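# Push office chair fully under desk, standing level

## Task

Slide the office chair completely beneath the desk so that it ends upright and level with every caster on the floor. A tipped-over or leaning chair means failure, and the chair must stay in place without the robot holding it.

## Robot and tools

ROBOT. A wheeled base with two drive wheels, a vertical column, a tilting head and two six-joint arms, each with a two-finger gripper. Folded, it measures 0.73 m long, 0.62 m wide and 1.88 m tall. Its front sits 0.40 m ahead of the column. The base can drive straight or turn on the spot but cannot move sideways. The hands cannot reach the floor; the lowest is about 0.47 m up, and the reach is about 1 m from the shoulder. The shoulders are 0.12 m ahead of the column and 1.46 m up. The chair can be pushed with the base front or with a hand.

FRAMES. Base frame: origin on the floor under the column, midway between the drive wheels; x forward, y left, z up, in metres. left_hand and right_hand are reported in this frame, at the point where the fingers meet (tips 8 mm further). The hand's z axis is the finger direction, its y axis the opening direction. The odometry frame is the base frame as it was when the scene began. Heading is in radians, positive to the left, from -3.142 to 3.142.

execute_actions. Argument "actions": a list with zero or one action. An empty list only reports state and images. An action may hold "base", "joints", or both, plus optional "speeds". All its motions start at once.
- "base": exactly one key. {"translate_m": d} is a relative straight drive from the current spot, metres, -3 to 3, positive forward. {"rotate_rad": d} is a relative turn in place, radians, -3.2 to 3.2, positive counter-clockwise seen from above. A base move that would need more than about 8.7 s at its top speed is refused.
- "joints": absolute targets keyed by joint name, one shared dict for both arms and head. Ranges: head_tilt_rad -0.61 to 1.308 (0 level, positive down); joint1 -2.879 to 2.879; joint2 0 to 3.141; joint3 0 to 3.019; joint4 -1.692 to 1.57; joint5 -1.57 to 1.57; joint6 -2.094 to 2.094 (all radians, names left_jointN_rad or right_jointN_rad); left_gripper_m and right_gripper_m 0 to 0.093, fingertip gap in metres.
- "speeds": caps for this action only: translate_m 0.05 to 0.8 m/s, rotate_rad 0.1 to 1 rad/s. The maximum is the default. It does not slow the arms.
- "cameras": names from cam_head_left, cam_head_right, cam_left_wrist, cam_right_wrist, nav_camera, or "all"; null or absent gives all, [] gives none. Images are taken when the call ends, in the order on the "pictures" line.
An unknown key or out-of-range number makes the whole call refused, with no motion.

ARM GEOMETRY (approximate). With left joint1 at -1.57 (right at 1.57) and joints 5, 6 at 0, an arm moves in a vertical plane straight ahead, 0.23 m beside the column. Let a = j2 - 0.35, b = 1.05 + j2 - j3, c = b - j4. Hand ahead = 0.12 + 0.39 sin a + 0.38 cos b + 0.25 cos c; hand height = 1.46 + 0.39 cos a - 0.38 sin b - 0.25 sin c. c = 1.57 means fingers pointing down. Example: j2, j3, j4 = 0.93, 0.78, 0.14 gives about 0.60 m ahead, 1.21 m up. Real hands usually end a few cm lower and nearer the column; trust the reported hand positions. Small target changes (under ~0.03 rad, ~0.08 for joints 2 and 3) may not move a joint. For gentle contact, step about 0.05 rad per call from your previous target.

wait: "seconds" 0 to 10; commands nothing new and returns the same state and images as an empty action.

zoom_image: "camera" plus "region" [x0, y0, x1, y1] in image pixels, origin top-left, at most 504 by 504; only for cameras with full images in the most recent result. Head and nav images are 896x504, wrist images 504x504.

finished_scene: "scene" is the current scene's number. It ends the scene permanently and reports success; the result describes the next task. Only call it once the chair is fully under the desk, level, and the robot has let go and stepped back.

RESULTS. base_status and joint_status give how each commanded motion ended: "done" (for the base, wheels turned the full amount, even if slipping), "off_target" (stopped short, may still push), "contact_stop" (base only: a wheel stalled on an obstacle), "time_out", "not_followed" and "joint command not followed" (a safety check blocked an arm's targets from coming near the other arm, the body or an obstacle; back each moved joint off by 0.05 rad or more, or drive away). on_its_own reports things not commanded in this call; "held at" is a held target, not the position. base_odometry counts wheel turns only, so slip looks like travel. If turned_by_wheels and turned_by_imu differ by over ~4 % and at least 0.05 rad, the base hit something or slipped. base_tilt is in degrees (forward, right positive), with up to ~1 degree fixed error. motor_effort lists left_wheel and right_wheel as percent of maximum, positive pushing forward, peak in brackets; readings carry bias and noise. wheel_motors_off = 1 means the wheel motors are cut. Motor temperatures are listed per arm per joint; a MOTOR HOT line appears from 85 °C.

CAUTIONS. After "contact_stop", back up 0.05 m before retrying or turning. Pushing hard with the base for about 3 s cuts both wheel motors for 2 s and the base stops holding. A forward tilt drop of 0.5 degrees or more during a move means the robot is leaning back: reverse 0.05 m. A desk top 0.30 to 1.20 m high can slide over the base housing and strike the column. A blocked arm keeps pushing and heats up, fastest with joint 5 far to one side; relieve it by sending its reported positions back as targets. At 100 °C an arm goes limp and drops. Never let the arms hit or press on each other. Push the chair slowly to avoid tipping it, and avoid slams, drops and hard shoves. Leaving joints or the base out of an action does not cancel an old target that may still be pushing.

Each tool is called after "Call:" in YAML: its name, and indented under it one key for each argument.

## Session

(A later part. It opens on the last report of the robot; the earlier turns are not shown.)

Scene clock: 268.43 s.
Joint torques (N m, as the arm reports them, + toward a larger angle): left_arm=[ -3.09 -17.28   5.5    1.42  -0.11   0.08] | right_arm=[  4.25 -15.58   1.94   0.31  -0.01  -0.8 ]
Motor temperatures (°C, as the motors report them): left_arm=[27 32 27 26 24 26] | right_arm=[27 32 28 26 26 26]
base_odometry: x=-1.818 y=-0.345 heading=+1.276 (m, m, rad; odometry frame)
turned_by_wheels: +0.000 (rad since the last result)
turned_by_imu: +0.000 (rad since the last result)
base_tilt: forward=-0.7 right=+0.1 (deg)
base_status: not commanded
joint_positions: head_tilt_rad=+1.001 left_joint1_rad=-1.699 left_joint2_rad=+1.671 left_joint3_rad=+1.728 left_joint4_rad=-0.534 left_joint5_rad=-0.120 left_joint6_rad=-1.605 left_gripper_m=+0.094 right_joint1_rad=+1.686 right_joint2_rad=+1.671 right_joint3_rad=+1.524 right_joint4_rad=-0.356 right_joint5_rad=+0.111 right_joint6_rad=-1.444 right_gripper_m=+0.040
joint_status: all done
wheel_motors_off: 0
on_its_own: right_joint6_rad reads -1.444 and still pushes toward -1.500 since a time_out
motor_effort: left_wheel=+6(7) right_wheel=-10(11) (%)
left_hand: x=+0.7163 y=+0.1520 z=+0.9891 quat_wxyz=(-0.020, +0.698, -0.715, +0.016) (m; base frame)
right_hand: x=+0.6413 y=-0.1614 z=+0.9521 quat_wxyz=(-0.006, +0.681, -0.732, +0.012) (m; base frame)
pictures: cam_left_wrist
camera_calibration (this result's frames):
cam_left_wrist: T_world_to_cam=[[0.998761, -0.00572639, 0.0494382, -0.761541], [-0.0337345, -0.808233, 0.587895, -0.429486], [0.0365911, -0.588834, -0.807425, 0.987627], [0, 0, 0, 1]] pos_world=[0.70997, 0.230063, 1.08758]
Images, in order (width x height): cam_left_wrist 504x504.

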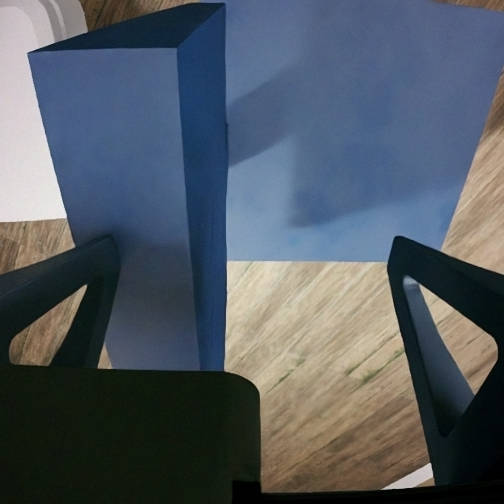

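Call:
execute_actions:
  actions:
    - {"joints": {"left_joint2_rad": 1.62, "left_joint3_rad": 1.61, "left_joint4_rad": -0.52}}
  cameras: ["cam_left_wrist"]

Scene clock: 277.73 s.
Joint torques (N m, as the arm reports them, + toward a larger angle): left_arm=[ -3.06 -21.39   4.28   0.96  -0.15   0.05] | right_arm=[  4.08 -16.28   1.77   0.47  -0.02  -0.78]
Motor temperatures (°C, as the motors report them): left_arm=[27 32 27 26 24 26] | right_arm=[27 32 28 26 26 26]
base_odometry: x=-1.818 y=-0.345 heading=+1.276 (m, m, rad; odometry frame)
turned_by_wheels: +0.000 (rad since the last result)
turned_by_imu: +0.000 (rad since the last result)
base_tilt: forward=-0.7 right=+0.0 (deg)
base_status: not commanded
joint_positions: head_tilt_rad=+1.001 left_joint1_rad=-1.699 left_joint2_rad=+1.631 left_joint3_rad=+1.605 left_joint4_rad=-0.526 left_joint5_rad=-0.120 left_joint6_rad=-1.605 left_gripper_m=+0.094 right_joint1_rad=+1.686 right_joint2_rad=+1.671 right_joint3_rad=+1.524 right_joint4_rad=-0.356 right_joint5_rad=+0.111 right_joint6_rad=-1.444 right_gripper_m=+0.040
joint_status: all done
wheel_motors_off: 0
on_its_own: right_joint6_rad reads -1.444 and still pushes toward -1.500 since a time_out
motor_effort: left_wheel=+6(7) right_wheel=-10(11) (%)
left_hand: x=+0.6666 y=+0.1550 z=+0.9871 quat_wxyz=(+0.005, +0.695, -0.719, -0.012) (m; base frame)
right_hand: x=+0.6410 y=-0.1614 z=+0.9520 quat_wxyz=(-0.005, +0.681, -0.732, +0.012) (m; base frame)
pictures: cam_left_wrist
camera_calibration (this result's frames):
cam_left_wrist: T_world_to_cam=[[0.999575, -0.0141514, -0.0254944, -0.636997], [0.00344265, -0.810942, 0.585116, -0.449211], [-0.0289547, -0.584955, -0.810549, 1.0358], [0, 0, 0, 1]] pos_world=[0.668264, 0.232596, 1.08616]
Images, in order (width x height): cam_left_wrist 504x504.

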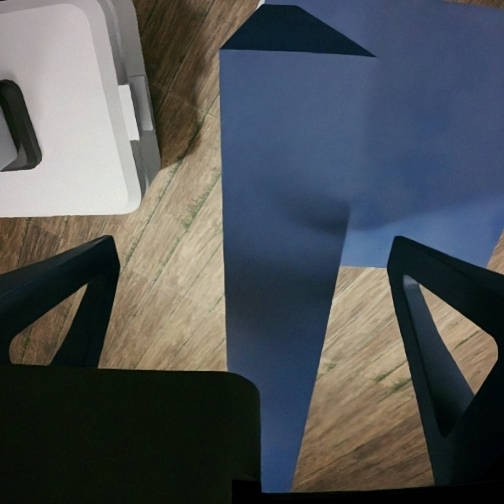

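Call:
execute_actions:
  actions:
    - {"joints": {"left_joint2_rad": 1.745, "left_joint3_rad": 1.67, "left_joint4_rad": -0.50}}
  cameras: ["cam_left_wrist"]

Scene clock: 287.70 s.
Joint torques (N m, as the arm reports them, + toward a larger angle): left_arm=[ -3.12 -20.52   3.99   0.65  -0.13   0.04] | right_arm=[  4.53 -15.44   1.89   0.28  -0.05  -0.77]
Motor temperatures (°C, as the motors report them): left_arm=[27 32 27 26 24 26] | right_arm=[27 33 28 26 26 26]
base_odometry: x=-1.818 y=-0.345 heading=+1.275 (m, m, rad; odometry frame)
turned_by_wheels: +0.000 (rad since the last result)
turned_by_imu: +0.000 (rad since the last result)
base_tilt: forward=-0.6 right=+0.0 (deg)
base_status: not commanded
joint_positions: head_tilt_rad=+1.001 left_joint1_rad=-1.699 left_joint2_rad=+1.749 left_joint3_rad=+1.663 left_joint4_rad=-0.500 left_joint5_rad=-0.120 left_joint6_rad=-1.605 left_gripper_m=+0.094 right_joint1_rad=+1.686 right_joint2_rad=+1.671 right_joint3_rad=+1.523 right_joint4_rad=-0.356 right_joint5_rad=+0.111 right_joint6_rad=-1.444 right_gripper_m=+0.040
joint_status: all done
wheel_motors_off: 0
on_its_own: right_joint6_rad reads -1.444 and still pushes toward -1.500 since a time_out
motor_effort: left_wheel=+6(7) right_wheel=-10(11) (%)
left_hand: x=+0.6483 y=+0.1502 z=+0.9336 quat_wxyz=(+0.016, +0.694, -0.720, -0.024) (m; base frame)
right_hand: x=+0.6408 y=-0.1614 z=+0.9520 quat_wxyz=(-0.005, +0.681, -0.732, +0.012) (m; base frame)
pictures: cam_left_wrist
camera_calibration (this result's frames):
cam_left_wrist: T_world_to_cam=[[0.998135, -0.0177363, -0.0584091, -0.587966], [0.0196841, -0.812225, 0.583012, -0.430077], [-0.0577818, -0.583074, -0.810361, 1.00727], [0, 0, 0, 1]] pos_world=[0.653538, 0.227567, 1.03265]
Images, in order (width x height): cam_left_wrist 504x504.

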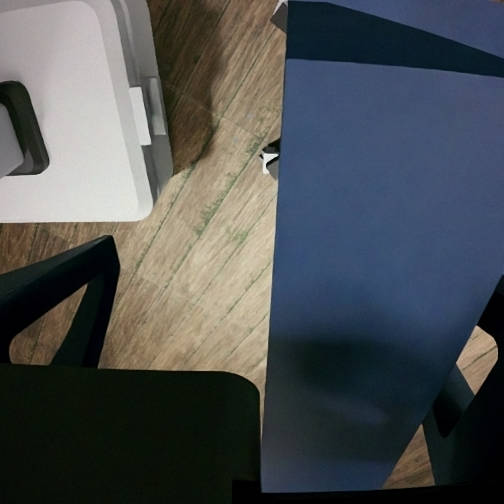

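Call:
execute_actions:
  actions:
    - {"joints": {"left_gripper_m": 0.02, "head_tilt_rad": 0.75}}
  cameras: []

Call:
execute_actions:
  actions:
    - {"base": {"rotate_rad": -0.5}, "speeds": {"rotate_rad": 0.4}}
  cameras: ["cam_head_left", "nav_camera"]

Scene clock: 302.83 s.
Joint torques (N m, as the arm reports them, + toward a larger angle): left_arm=[ -3.17 -20.41   2.43   0.13  -0.11  -0.01] | right_arm=[  4.63 -15.28   1.95   0.34  -0.08  -0.73]
Motor temperatures (°C, as the motors report them): left_arm=[27 33 27 26 24 26] | right_arm=[27 33 28 26 26 26]
base_odometry: x=-1.818 y=-0.345 heading=+1.275 (m, m, rad; odometry frame)
turned_by_wheels: +0.000 (rad since the last result)
turned_by_imu: +0.000 (rad since the last result)
base_tilt: forward=-0.6 right=+0.0 (deg)
base_status: not commanded
joint_positions: head_tilt_rad=+0.766 left_joint1_rad=-1.699 left_joint2_rad=+1.745 left_joint3_rad=+1.693 left_joint4_rad=-0.479 left_joint5_rad=-0.120 left_joint6_rad=-1.598 left_gripper_m=+0.039 right_joint1_rad=+1.686 right_joint2_rad=+1.671 right_joint3_rad=+1.522 right_joint4_rad=-0.356 right_joint5_rad=+0.112 right_joint6_rad=-1.446 right_gripper_m=+0.040
joint_status: left_gripper_m off_target (ended at +0.039, target +0.020); the others done
wheel_motors_off: 0
on_its_own: right_joint6_rad reads -1.446 and still pushes toward -1.500 since a time_out
motor_effort: left_wheel=+5(6) right_wheel=-9(10) (%)
left_hand: x=+0.6729 y=+0.1495 z=+0.9403 quat_wxyz=(-0.002, +0.694, -0.720, -0.004) (m; base frame)
right_hand: x=+0.6404 y=-0.1617 z=+0.9519 quat_wxyz=(-0.004, +0.682, -0.731, +0.012) (m; base frame)
pictures: none
No camera images: the call's "cameras" was empty. Leave "cameras" out to get every camera's image.

Scene clock: 305.07 s.
Joint torques (N m, as the arm reports them, + toward a larger angle): left_arm=[ -3.35 -20.28   3.4   -0.1    0.18   0.26] | right_arm=[  3.47 -16.22   1.65  -0.43   0.13  -0.38]
Motor temperatures (°C, as the motors report them): left_arm=[27 33 27 26 24 26] | right_arm=[27 33 28 26 26 26]
base_odometry: x=-1.818 y=-0.344 heading=+0.776 (m, m, rad; odometry frame)
turned_by_wheels: -0.500 (rad since the last result)
turned_by_imu: -0.487 (rad since the last result)
base_tilt: forward=-0.6 right=+0.1 (deg)
base_status: done
joint_positions: head_tilt_rad=+0.766 left_joint1_rad=-1.692 left_joint2_rad=+1.741 left_joint3_rad=+1.676 left_joint4_rad=-0.475 left_joint5_rad=-0.128 left_joint6_rad=-1.623 left_gripper_m=+0.040 right_joint1_rad=+1.692 right_joint2_rad=+1.673 right_joint3_rad=+1.527 right_joint4_rad=-0.340 right_joint5_rad=+0.107 right_joint6_rad=-1.476 right_gripper_m=+0.040
joint_status: not commanded
wheel_motors_off: 0
motor_effort: left_wheel=+0(55) right_wheel=-5(56) (%)
left_hand: x=+0.6661 y=+0.1566 z=+0.9389 quat_wxyz=(-0.004, +0.704, -0.711, -0.013) (m; base frame)
right_hand: x=+0.6453 y=-0.1562 z=+0.9517 quat_wxyz=(-0.015, +0.693, -0.720, +0.014) (m; base frame)
pictures: cam_head_left, nav_camera
camera_calibration (this result's frames):
cam_head_left: T_world_to_cam=[[-0.0244612, -0.999652, 0.00989214, 0.00736294], [-0.653005, 0.00848488, -0.757306, 1.1989], [0.756959, -0.0249843, -0.652985, 0.886006], [0, 0, 0, 1]] pos_world=[0.112398, 0.0193241, 1.48641]
Images, in order (width x height): cam_head_left 896x504, nav_camera 896x504.

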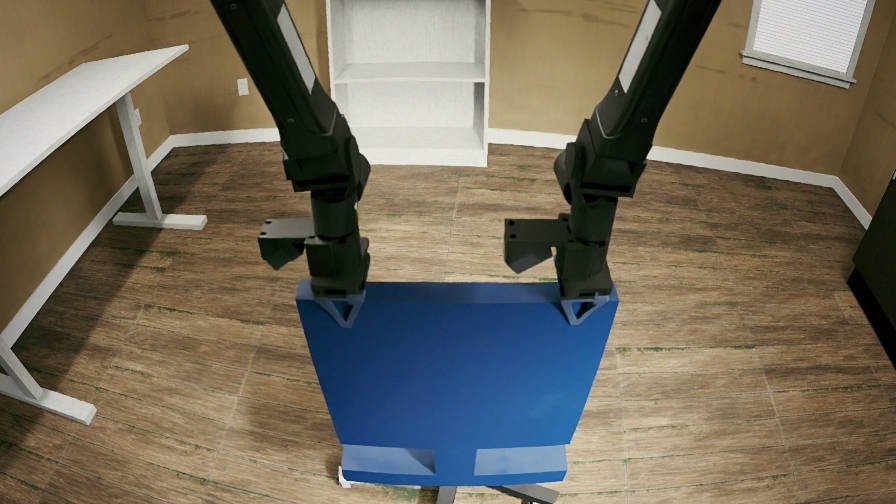

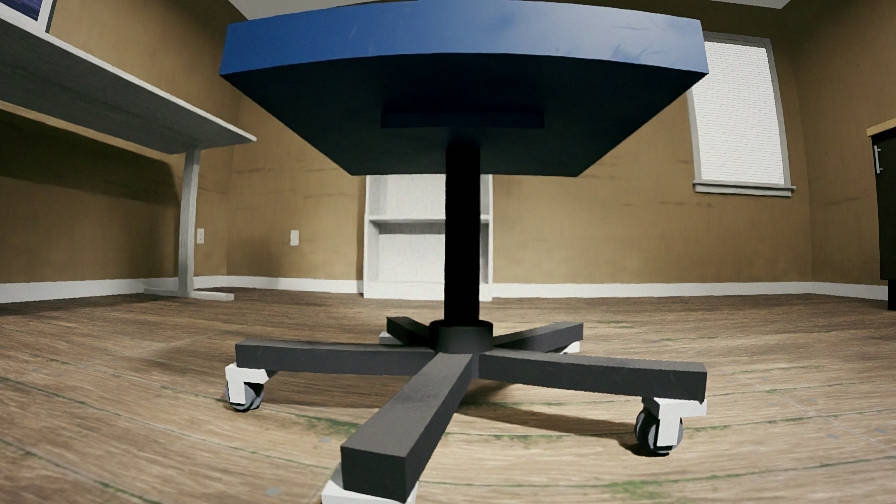

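Call:
execute_actions:
  actions:
    - {"base": {"translate_m": 1.17}, "speeds": {"translate_m": 0.5}}
  cameras: ["cam_head_left", "nav_camera"]

Scene clock: 327.03 s.
Joint torques (N m, as the arm reports them, + toward a larger angle): left_arm=[ -0.82 -21.42   2.82  -0.11  -0.56  -0.58] | right_arm=[  6.23 -14.37   5.14   1.14  -0.99  -1.12]
Motor temperatures (°C, as the motors report them): left_arm=[27 33 27 26 24 26] | right_arm=[27 33 29 26 27 26]
base_odometry: x=-0.982 y=+0.475 heading=+0.775 (m, m, rad; odometry frame)
turned_by_wheels: -0.001 (rad since the last result)
turned_by_imu: +0.002 (rad since the last result)
base_tilt: forward=-0.6 right=+0.0 (deg)
base_status: done
joint_positions: head_tilt_rad=+0.766 left_joint1_rad=-1.730 left_joint2_rad=+1.752 left_joint3_rad=+1.683 left_joint4_rad=-0.474 left_joint5_rad=-0.106 left_joint6_rad=-1.549 left_gripper_m=+0.040 right_joint1_rad=+1.662 right_joint2_rad=+1.662 right_joint3_rad=+1.474 right_joint4_rad=-0.378 right_joint5_rad=+0.138 right_joint6_rad=-1.415 right_gripper_m=+0.040
joint_status: not commanded
wheel_motors_off: 0
on_its_own: right_joint6_rad reads -1.415 and still pushes toward -1.500 since a time_out
motor_effort: left_wheel=-1(50) right_wheel=+1(62) (%)
left_hand: x=+0.6635 y=+0.1240 z=+0.9374 quat_wxyz=(+0.016, +0.670, -0.743, +0.006) (m; base frame)
right_hand: x=+0.6112 y=-0.1846 z=+0.9494 quat_wxyz=(+0.034, +0.668, -0.743, +0.010) (m; base frame)
pictures: cam_head_left, nav_camera
camera_calibration (this result's frames):
cam_head_left: T_world_to_cam=[[-0.0244679, -0.999652, 0.00987559, 0.00738877], [-0.652492, 0.00848488, -0.757748, 1.19956], [0.7574, -0.0249843, -0.652472, 0.885195], [0, 0, 0, 1]] pos_world=[0.112435, 0.0193241, 1.48645]
Images, in order (width x height): cam_head_left 896x504, nav_camera 896x504.

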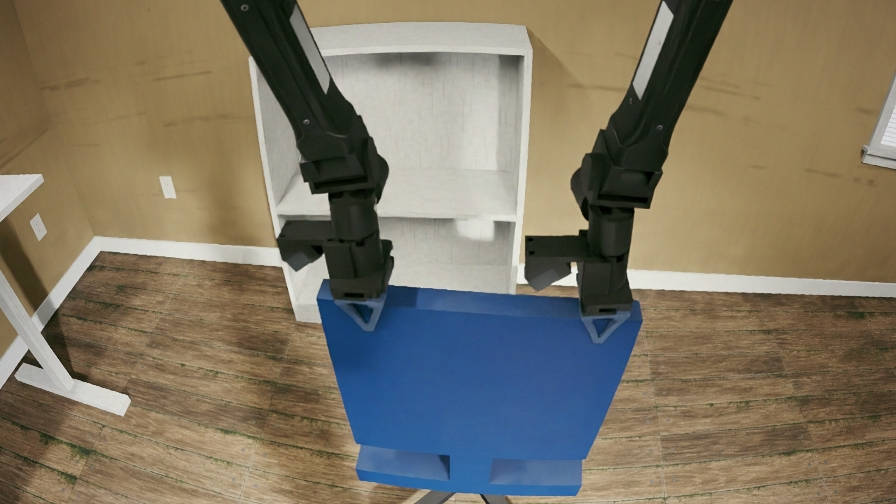

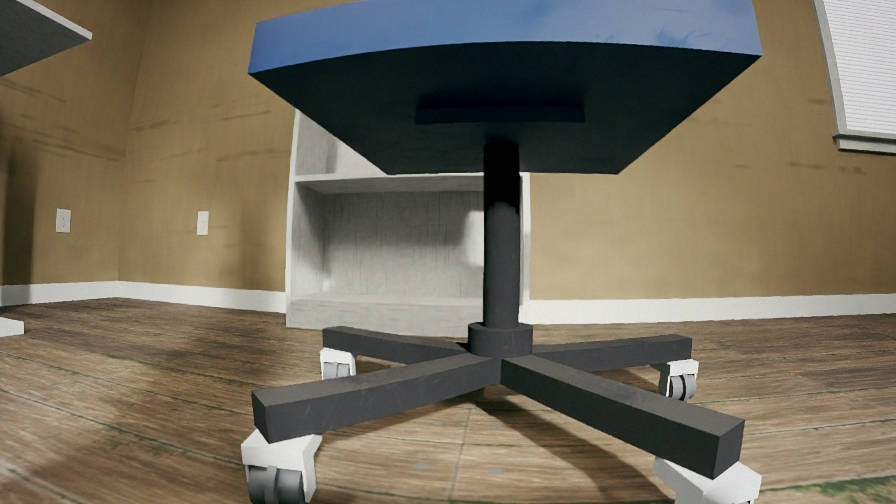

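Call:
execute_actions:
  actions:
    - {"base": {"rotate_rad": 1.39}, "speeds": {"rotate_rad": 0.5}}
  cameras: ["cam_head_left", "nav_camera"]

Scene clock: 341.77 s.
Joint torques (N m, as the arm reports them, + toward a larger angle): left_arm=[ -3.79 -20.95   2.63  -0.44  -0.03  -0.38] | right_arm=[  3.46 -16.27   2.15   0.23  -0.25  -0.81]
Motor temperatures (°C, as the motors report them): left_arm=[27 34 27 26 25 26] | right_arm=[27 33 29 26 28 27]
base_odometry: x=-0.982 y=+0.475 heading=+2.165 (m, m, rad; odometry frame)
turned_by_wheels: +1.390 (rad since the last result)
turned_by_imu: +1.355 (rad since the last result)
base_tilt: forward=-0.7 right=+0.0 (deg)
base_status: done
joint_positions: head_tilt_rad=+0.766 left_joint1_rad=-1.690 left_joint2_rad=+1.747 left_joint3_rad=+1.688 left_joint4_rad=-0.464 left_joint5_rad=-0.123 left_joint6_rad=-1.568 left_gripper_m=+0.039 right_joint1_rad=+1.697 right_joint2_rad=+1.677 right_joint3_rad=+1.519 right_joint4_rad=-0.355 right_joint5_rad=+0.116 right_joint6_rad=-1.439 right_gripper_m=+0.040
joint_status: not commanded
wheel_motors_off: 0
on_its_own: right_joint6_rad reads -1.439 and still pushes toward -1.500 since a time_out
motor_effort: left_wheel=-1(76) right_wheel=+0(67) (%)
left_hand: x=+0.6729 y=+0.1569 z=+0.9376 quat_wxyz=(-0.009, +0.685, -0.729, -0.006) (m; base frame)
right_hand: x=+0.6351 y=-0.1544 z=+0.9489 quat_wxyz=(-0.003, +0.682, -0.731, +0.007) (m; base frame)
pictures: cam_head_left, nav_camera
camera_calibration (this result's frames):
cam_head_left: T_world_to_cam=[[-0.0244679, -0.999652, 0.00987559, 0.00738877], [-0.652492, 0.00848488, -0.757748, 1.19956], [0.7574, -0.0249843, -0.652472, 0.885195], [0, 0, 0, 1]] pos_world=[0.112435, 0.0193241, 1.48645]
Images, in order (width x height): cam_head_left 896x504, nav_camera 896x504.

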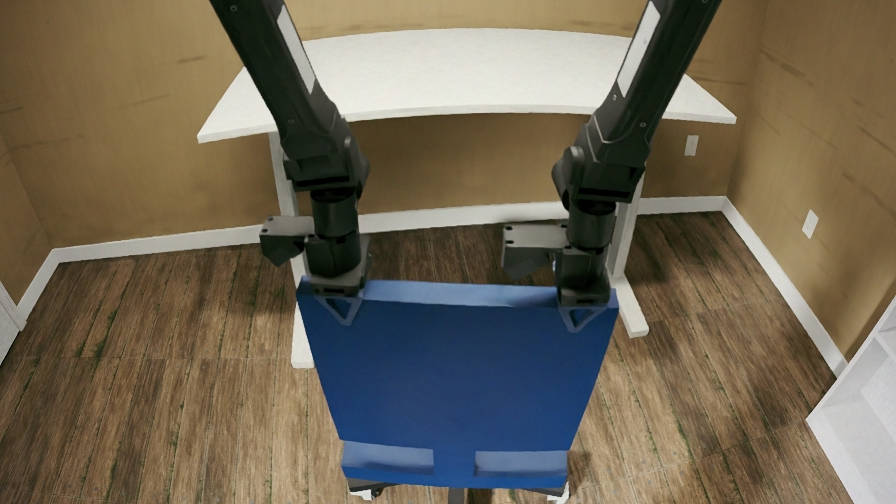

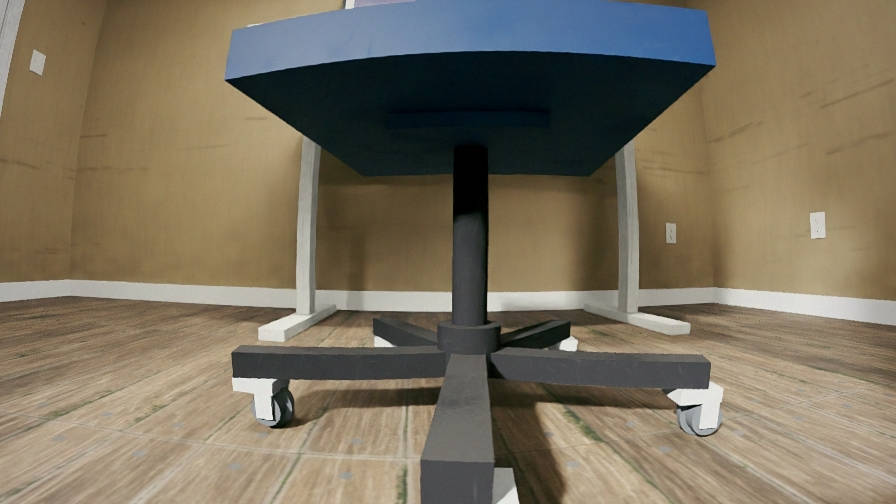

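Call:
execute_actions:
  actions:
    - {"base": {"translate_m": 0.5}, "speeds": {"translate_m": 0.35}, "joints": {"right_joint3_rad": 1.57, "right_joint6_rad": -1.60, "left_joint3_rad": 1.64, "left_joint6_rad": -1.72, "head_tilt_rad": 0.85}}

Scene clock: 363.40 s.
Joint torques (N m, as the arm reports them, + toward a larger angle): left_arm=[ -5.35 -18.44   6.05   0.83   0.55   0.42] | right_arm=[  2.1  -17.32   3.54   1.06   0.26   0.02]
Motor temperatures (°C, as the motors report them): left_arm=[27 34 27 26 24 26] | right_arm=[27 34 29 26 27 26]
base_odometry: x=-1.262 y=+0.889 heading=+2.166 (m, m, rad; odometry frame)
turned_by_wheels: +0.001 (rad since the last result)
turned_by_imu: +0.003 (rad since the last result)
base_tilt: forward=-0.6 right=+0.0 (deg)
base_status: done
joint_positions: head_tilt_rad=+0.852 left_joint1_rad=-1.672 left_joint2_rad=+1.729 left_joint3_rad=+1.599 left_joint4_rad=-0.502 left_joint5_rad=-0.139 left_joint6_rad=-1.764 left_gripper_m=+0.043 right_joint1_rad=+1.718 right_joint2_rad=+1.694 right_joint3_rad=+1.568 right_joint4_rad=-0.375 right_joint5_rad=+0.102 right_joint6_rad=-1.612 right_gripper_m=+0.040
joint_status: left_joint6_rad off_target (ended at -1.764, target -1.720); the others done
wheel_motors_off: 0
motor_effort: left_wheel=+2(49) right_wheel=-1(55) (%)
left_hand: x=+0.6211 y=+0.1751 z=+0.9338 quat_wxyz=(+0.012, +0.750, -0.659, -0.057) (m; base frame)
right_hand: x=+0.6497 y=-0.1355 z=+0.9487 quat_wxyz=(-0.019, +0.745, -0.666, +0.000) (m; base frame)
pictures: cam_head_left, cam_head_right, cam_left_wrist, cam_right_wrist, nav_camera
camera_calibration (this result's frames):
cam_head_left: T_world_to_cam=[[-0.0235258, -0.999652, 0.0119475, 0.00415087], [-0.715368, 0.00848488, -0.698696, 1.11176], [0.698351, -0.0249843, -0.715319, 0.984931], [0, 0, 0, 1]] pos_world=[0.107588, 0.0193241, 1.48127]
cam_head_right: T_world_to_cam=[[-0.0196353, -0.999806, -0.00178828, -0.0248234], [-0.699885, 0.0150224, -0.714097, 1.13036], [0.713985, -0.01277, -0.700044, 0.962692], [0, 0, 0, 1]] pos_world=[0.10329, -0.0295058, 1.48107]
cam_left_wrist: T_world_to_cam=[[0.984076, 0.151106, -0.093602, -0.548339], [0.177726, -0.828288, 0.531368, -0.456613], [0.00276348, -0.539543, -0.841954, 1.00473], [0, 0, 0, 1]] pos_world=[0.617983, 0.246747, 1.03724]
cam_right_wrist: T_world_to_cam=[[0.994143, 0.105329, 0.0241901, -0.65437], [0.0736138, -0.823864, 0.561987, -0.688347], [0.0791231, -0.556915, -0.826792, 0.784445], [0, 0, 0, 1]] pos_world=[0.639142, -0.061311, 1.05124]
Images, in order (width x height): cam_head_left 896x504, cam_head_right 896x504, cam_left_wrist 504x504, cam_right_wrist 504x504, nav_camera 896x504.

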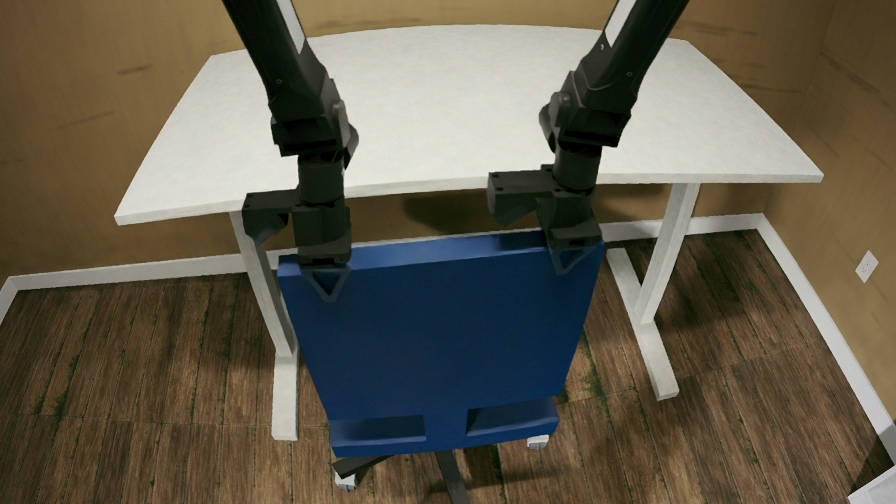

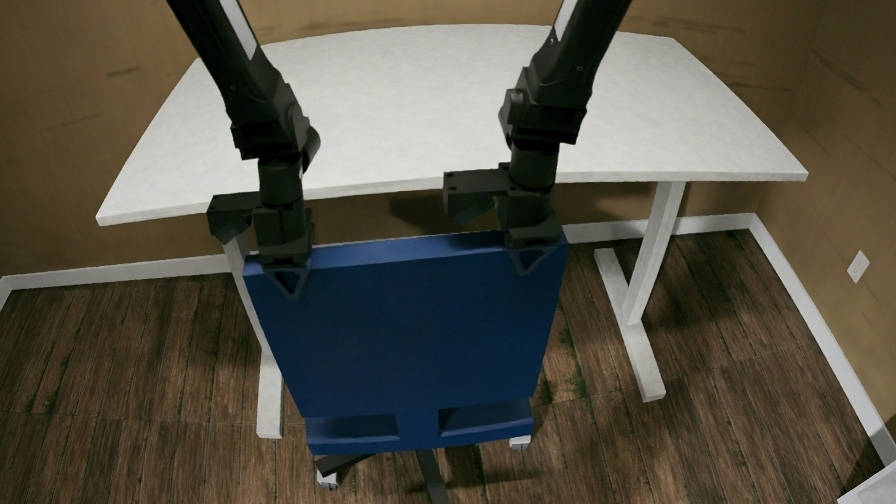

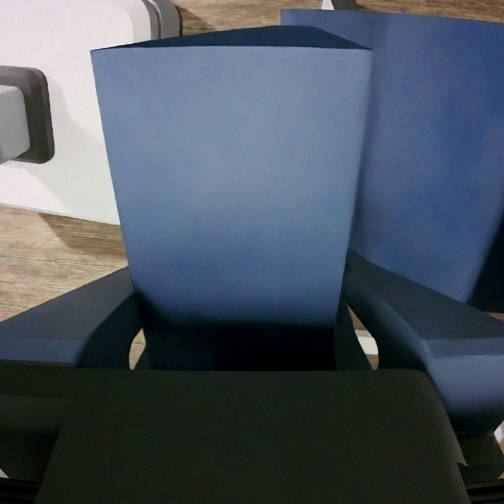

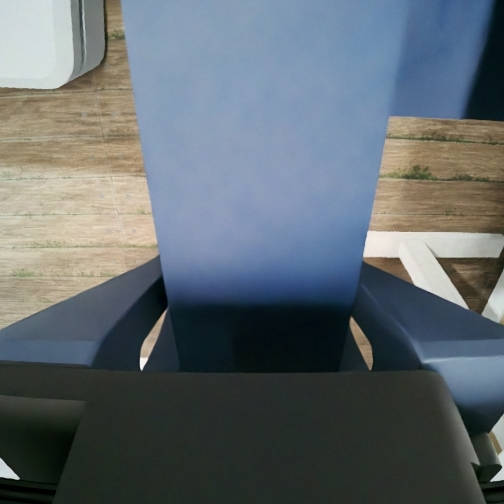

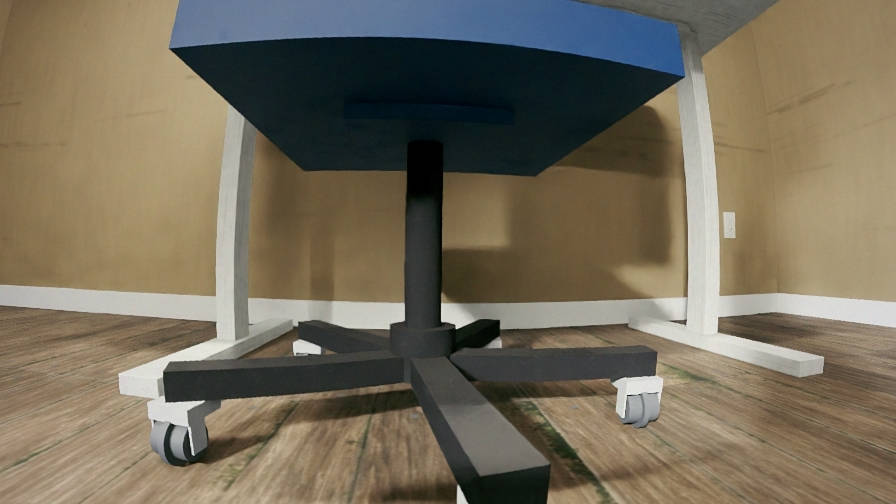

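Call:
execute_actions:
  actions:
    - {"base": {"translate_m": 0.17}, "speeds": {"translate_m": 0.2}, "joints": {"right_joint1_rad": 1.65, "left_joint1_rad": -1.75, "left_joint3_rad": 1.66}}
  cameras: ["cam_head_left", "cam_left_wrist", "cam_right_wrist", "nav_camera"]

Scene clock: 379.87 s.
Joint torques (N m, as the arm reports them, + toward a larger angle): left_arm=[ -7.77 -18.83   6.82   0.83   1.09   0.54] | right_arm=[ -0.3  -16.9    4.92   1.04   0.44  -0.06]
Motor temperatures (°C, as the motors report them): left_arm=[28 34 28 26 25 26] | right_arm=[27 35 29 26 27 26]
base_odometry: x=-1.357 y=+1.030 heading=+2.167 (m, m, rad; odometry frame)
turned_by_wheels: +0.001 (rad since the last result)
turned_by_imu: +0.002 (rad since the last result)
base_tilt: forward=-0.5 right=+0.1 (deg)
base_status: done
joint_positions: head_tilt_rad=+0.852 left_joint1_rad=-1.701 left_joint2_rad=+1.734 left_joint3_rad=+1.605 left_joint4_rad=-0.508 left_joint5_rad=-0.154 left_joint6_rad=-1.769 left_gripper_m=+0.043 right_joint1_rad=+1.692 right_joint2_rad=+1.687 right_joint3_rad=+1.547 right_joint4_rad=-0.377 right_joint5_rad=+0.098 right_joint6_rad=-1.604 right_gripper_m=+0.040
joint_status: left_joint1_rad time_out (moved -0.029 of -0.078); the others done
wheel_motors_off: 0
on_its_own: left_joint1_rad reads -1.701 and still pushes toward -1.750 since a time_out
motor_effort: left_wheel=+1(52) right_wheel=+0(37) (%)
left_hand: x=+0.6200 y=+0.1566 z=+0.9337 quat_wxyz=(+0.017, +0.746, -0.663, -0.056) (m; base frame)
right_hand: x=+0.6414 y=-0.1545 z=+0.9472 quat_wxyz=(-0.006, +0.739, -0.674, +0.001) (m; base frame)
pictures: cam_head_left, cam_left_wrist, cam_right_wrist, nav_camera
camera_calibration (this result's frames):
cam_head_left: T_world_to_cam=[[-0.0235219, -0.999652, 0.0119552, 0.00413889], [-0.715596, 0.00848488, -0.698463, 1.11141], [0.698119, -0.0249843, -0.715546, 0.985292], [0, 0, 0, 1]] pos_world=[0.107568, 0.0193241, 1.48125]
cam_left_wrist: T_world_to_cam=[[0.985374, 0.139073, -0.0984689, -0.53886], [0.170283, -0.825375, 0.538293, -0.473985], [-0.00641149, -0.547188, -0.836985, 0.996922], [0, 0, 0, 1]] pos_world=[0.618082, 0.229229, 1.03649]
cam_right_wrist: T_world_to_cam=[[0.996235, 0.0864834, 0.00610264, -0.631197], [0.0671376, -0.814089, 0.576847, -0.710958], [0.0548558, -0.574265, -0.816829, 0.776765], [0, 0, 0, 1]] pos_world=[0.633942, -0.078126, 1.04845]
Images, in order (width x height): cam_head_left 896x504, cam_left_wrist 504x504, cam_right_wrist 504x504, nav_camera 896x504.

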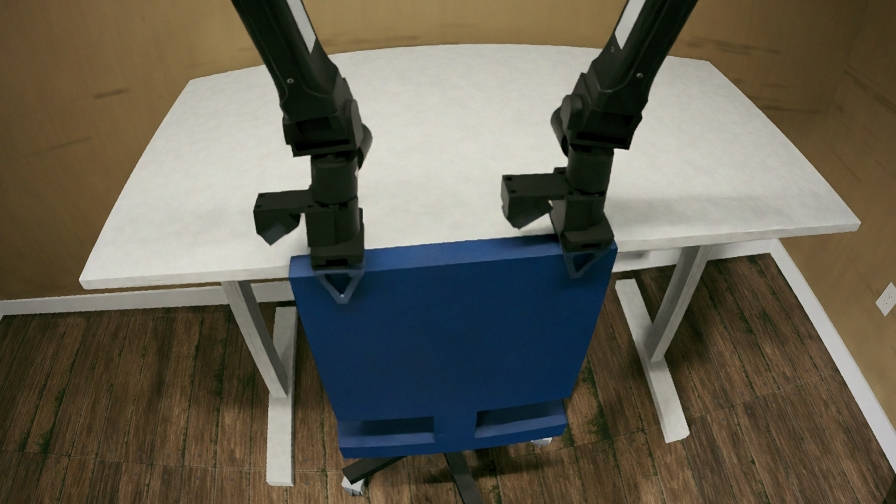

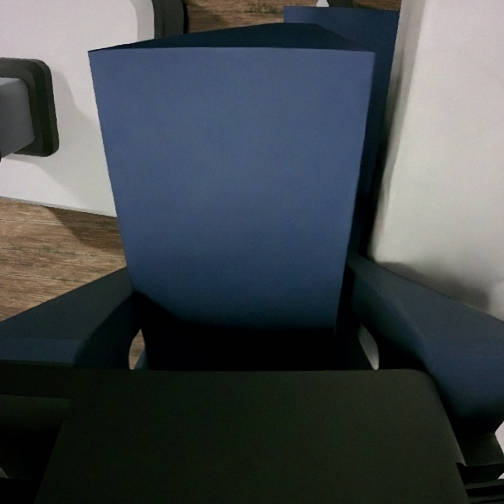

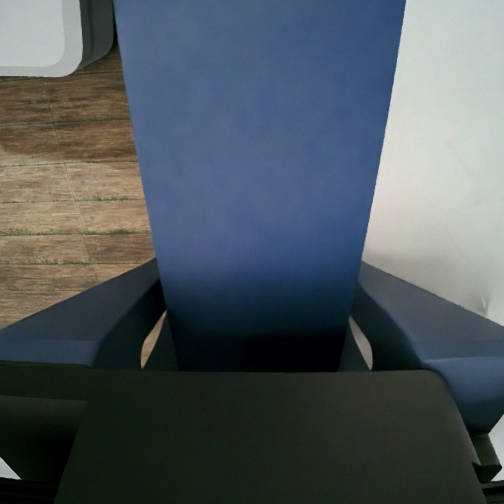

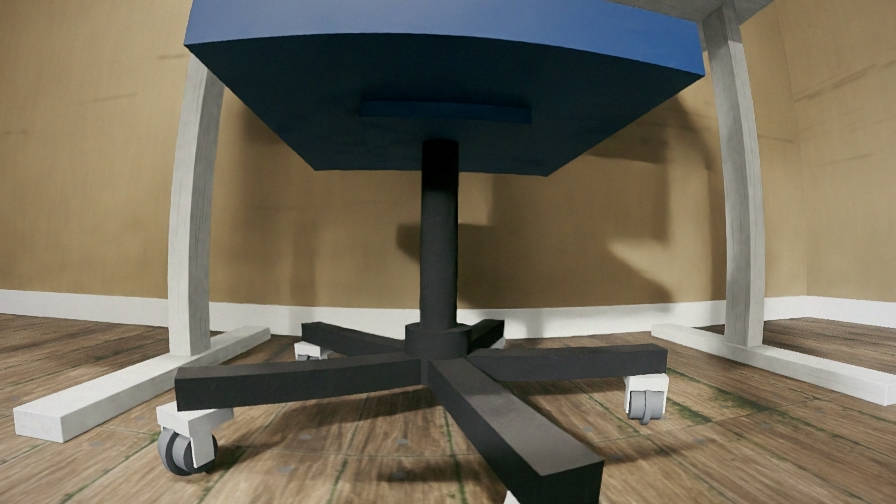

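Call:
execute_actions:
  actions:
    - {"base": {"translate_m": 0.04}, "speeds": {"translate_m": 0.1}}
  cameras: ["cam_head_left", "cam_left_wrist", "cam_right_wrist"]

Scene clock: 391.90 s.
Joint torques (N m, as the arm reports them, + toward a larger angle): left_arm=[ -7.22 -17.45  10.45   2.13   1.1    0.62] | right_arm=[ -0.12 -14.44   9.85   1.64   0.42  -0.08]
Motor temperatures (°C, as the motors report them): left_arm=[28 34 28 26 26 26] | right_arm=[27 35 30 26 27 26]
base_odometry: x=-1.379 y=+1.062 heading=+2.167 (m, m, rad; odometry frame)
turned_by_wheels: +0.000 (rad since the last result)
turned_by_imu: +0.001 (rad since the last result)
base_tilt: forward=-0.6 right=+0.0 (deg)
base_status: done
joint_positions: head_tilt_rad=+0.852 left_joint1_rad=-1.707 left_joint2_rad=+1.724 left_joint3_rad=+1.543 left_joint4_rad=-0.548 left_joint5_rad=-0.154 left_joint6_rad=-1.777 left_gripper_m=+0.047 right_joint1_rad=+1.693 right_joint2_rad=+1.670 right_joint3_rad=+1.475 right_joint4_rad=-0.393 right_joint5_rad=+0.099 right_joint6_rad=-1.603 right_gripper_m=+0.040
joint_status: not commanded
wheel_motors_off: 0
on_its_own: left_joint3_rad reads +1.543 and still pushes toward +1.660 since a time_out
motor_effort: left_wheel=+11(44) right_wheel=+11(43) (%)
left_hand: x=+0.5790 y=+0.1551 z=+0.9342 quat_wxyz=(+0.046, +0.741, -0.664, -0.090) (m; base frame)
right_hand: x=+0.6031 y=-0.1564 z=+0.9471 quat_wxyz=(+0.019, +0.741, -0.671, -0.023) (m; base frame)
pictures: cam_head_left, cam_left_wrist, cam_right_wrist
camera_calibration (this result's frames):
cam_head_left: T_world_to_cam=[[-0.0235203, -0.999652, 0.0119584, 0.00413388], [-0.715691, 0.00848488, -0.698366, 1.11127], [0.698021, -0.0249843, -0.715641, 0.985443], [0, 0, 0, 1]] pos_world=[0.10756, 0.0193241, 1.48125]
cam_left_wrist: T_world_to_cam=[[0.973375, 0.133756, -0.186147, -0.408469], [0.213096, -0.827231, 0.519884, -0.475762], [-0.0844495, -0.545709, -0.833709, 1.03817], [0, 0, 0, 1]] pos_world=[0.58665, 0.227611, 1.03684]
cam_right_wrist: T_world_to_cam=[[0.993574, 0.0933759, -0.0639725, -0.523872], [0.113175, -0.810918, 0.574111, -0.734579], [0.00173168, -0.577661, -0.816275, 0.808685], [0, 0, 0, 1]] pos_world=[0.602241, -0.0796207, 1.04833]
Images, in order (width x height): cam_head_left 896x504, cam_left_wrist 504x504, cam_right_wrist 504x504.

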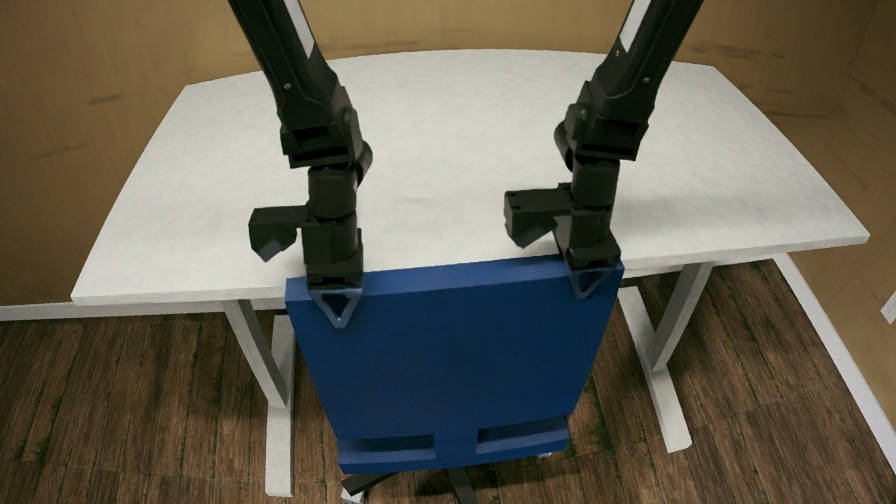

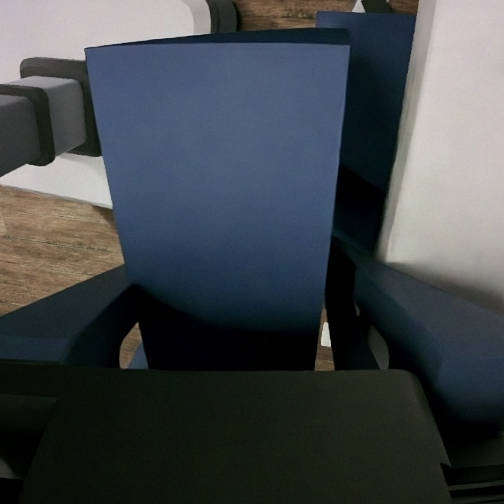

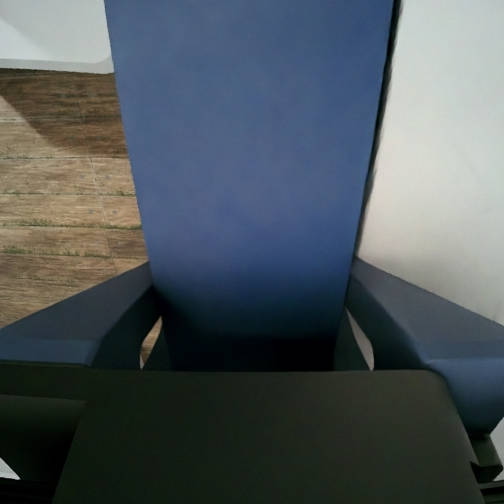

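Call:
execute_actions:
  actions:
    - {"base": {"translate_m": 0.03}, "speeds": {"translate_m": 0.2}}
  cameras: ["cam_left_wrist", "cam_right_wrist", "nav_camera"]

Scene clock: 402.23 s.
Joint torques (N m, as the arm reports them, + toward a larger angle): left_arm=[ -7.11 -16.26  12.75   3.32   0.97   0.7 ] | right_arm=[ -1.05 -13.64  12.59   2.64   0.4   -0.15]
Motor temperatures (°C, as the motors report them): left_arm=[28 34 31 26 26 27] | right_arm=[27 34 33 26 27 26]
base_odometry: x=-1.394 y=+1.084 heading=+2.168 (m, m, rad; odometry frame)
turned_by_wheels: +0.001 (rad since the last result)
turned_by_imu: +0.001 (rad since the last result)
base_tilt: forward=-0.7 right=-0.1 (deg)
base_status: done
joint_positions: head_tilt_rad=+0.853 left_joint1_rad=-1.711 left_joint2_rad=+1.719 left_joint3_rad=+1.504 left_joint4_rad=-0.581 left_joint5_rad=-0.151 left_joint6_rad=-1.785 left_gripper_m=+0.050 right_joint1_rad=+1.694 right_joint2_rad=+1.660 right_joint3_rad=+1.432 right_joint4_rad=-0.420 right_joint5_rad=+0.099 right_joint6_rad=-1.600 right_gripper_m=+0.042
joint_status: not commanded
wheel_motors_off: 0
on_its_own: left_joint3_rad reads +1.504 and still pushes toward +1.660 since a time_out
motor_effort: left_wheel=+13(53) right_wheel=+14(52) (%)
left_hand: x=+0.5498 y=+0.1539 z=+0.9358 quat_wxyz=(+0.068, +0.737, -0.662, -0.115) (m; base frame)
right_hand: x=+0.5755 y=-0.1572 z=+0.9483 quat_wxyz=(+0.040, +0.741, -0.668, -0.045) (m; base frame)
pictures: cam_left_wrist, cam_right_wrist, nav_camera
camera_calibration (this result's frames):
cam_left_wrist: T_world_to_cam=[[0.958832, 0.132853, -0.250981, -0.310869], [0.246684, -0.827485, 0.504396, -0.475333], [-0.140673, -0.545544, -0.826192, 1.06014], [0, 0, 0, 1]] pos_world=[0.564461, 0.226324, 1.03762]
cam_right_wrist: T_world_to_cam=[[0.987623, 0.0971682, -0.123126, -0.436167], [0.150444, -0.808883, 0.568397, -0.748455], [-0.0443643, -0.579885, -0.813489, 0.832796], [0, 0, 0, 1]] pos_world=[0.580316, -0.0801043, 1.04919]
Images, in order (width x height): cam_left_wrist 504x504, cam_right_wrist 504x504, nav_camera 896x504.

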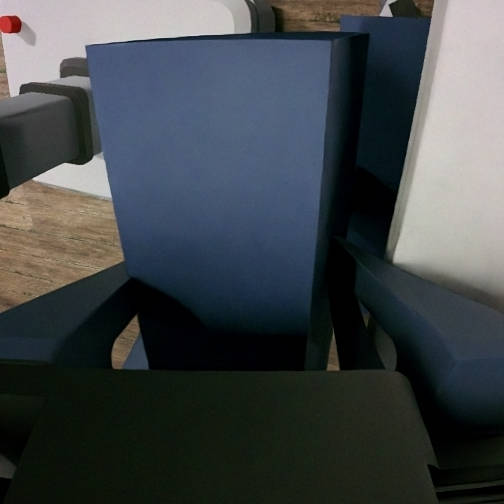

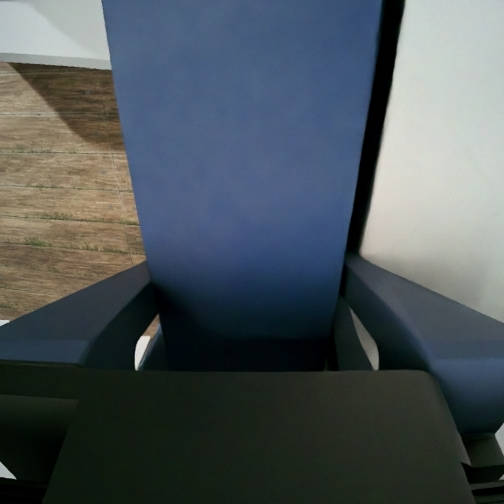

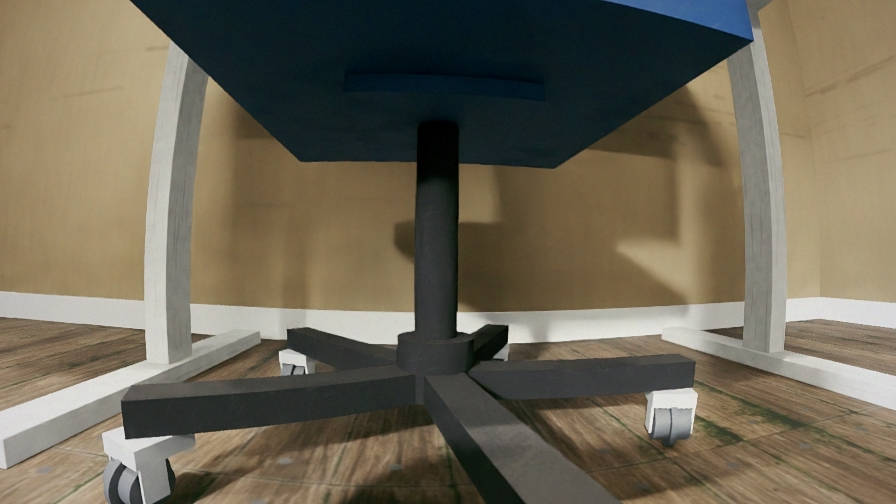

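Call:
execute_actions:
  actions:
    - {"base": {"translate_m": 0.04}, "speeds": {"translate_m": 0.2}}
  cameras: ["cam_left_wrist", "cam_right_wrist", "nav_camera"]

Scene clock: 429.70 s.
Joint torques (N m, as the arm reports them, + toward a larger angle): left_arm=[ -6.13 -15.37  15.01   5.19   0.84   0.75] | right_arm=[ -0.85 -12.92  15.34   4.43   0.48  -0.26]
Motor temperatures (°C, as the motors report them): left_arm=[28 33 36 27 26 27] | right_arm=[27 34 39 26 27 26]
base_odometry: x=-1.413 y=+1.112 heading=+2.168 (m, m, rad; odometry frame)
turned_by_wheels: +0.001 (rad since the last result)
turned_by_imu: +0.001 (rad since the last result)
base_tilt: forward=-0.6 right=+0.1 (deg)
base_status: translate_m off_target (by the wheels' count: +0.034 of +0.040)
joint_positions: head_tilt_rad=+0.853 left_joint1_rad=-1.715 left_joint2_rad=+1.718 left_joint3_rad=+1.462 left_joint4_rad=-0.629 left_joint5_rad=-0.146 left_joint6_rad=-1.791 left_gripper_m=+0.053 right_joint1_rad=+1.696 right_joint2_rad=+1.654 right_joint3_rad=+1.389 right_joint4_rad=-0.468 right_joint5_rad=+0.098 right_joint6_rad=-1.590 right_gripper_m=+0.045
joint_status: not commanded
wheel_motors_off: 0
on_its_own: left_joint3_rad reads +1.462 and still pushes toward +1.660 since a time_out
motor_effort: left_wheel=+15(58) right_wheel=+16(54) (%)
left_hand: x=+0.5140 y=+0.1532 z=+0.9385 quat_wxyz=(+0.096, +0.729, -0.661, -0.148) (m; base frame)
right_hand: x=+0.5408 y=-0.1583 z=+0.9502 quat_wxyz=(+0.070, +0.739, -0.666, -0.074) (m; base frame)
pictures: cam_left_wrist, cam_right_wrist, nav_camera
camera_calibration (this result's frames):
cam_left_wrist: T_world_to_cam=[[0.933756, 0.126618, -0.334764, -0.18327], [0.284766, -0.829427, 0.480583, -0.465378], [-0.216812, -0.544076, -0.810539, 1.08121], [0, 0, 0, 1]] pos_world=[0.538072, 0.225467, 1.03866]
cam_right_wrist: T_world_to_cam=[[0.973664, 0.0967393, -0.206445, -0.314876], [0.198258, -0.80637, 0.55719, -0.759988], [-0.112569, -0.583445, -0.804313, 0.859694], [0, 0, 0, 1]] pos_world=[0.554032, -0.0807865, 1.04992]
Images, in order (width x height): cam_left_wrist 504x504, cam_right_wrist 504x504, nav_camera 896x504.

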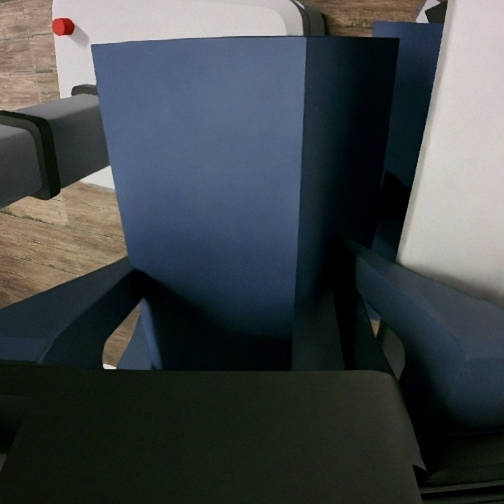

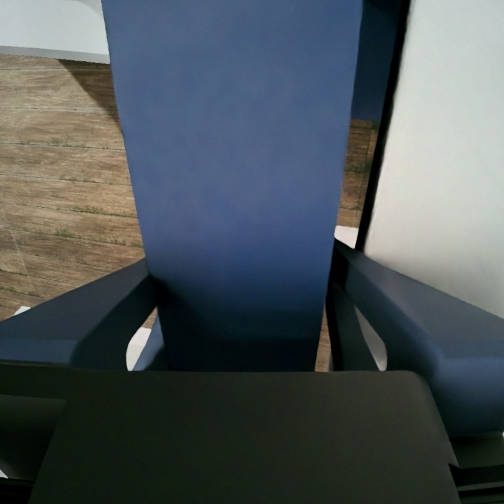

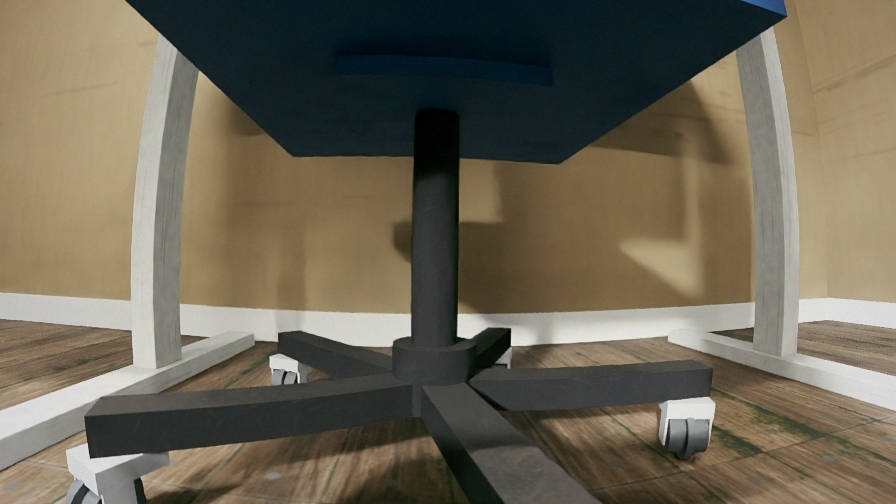

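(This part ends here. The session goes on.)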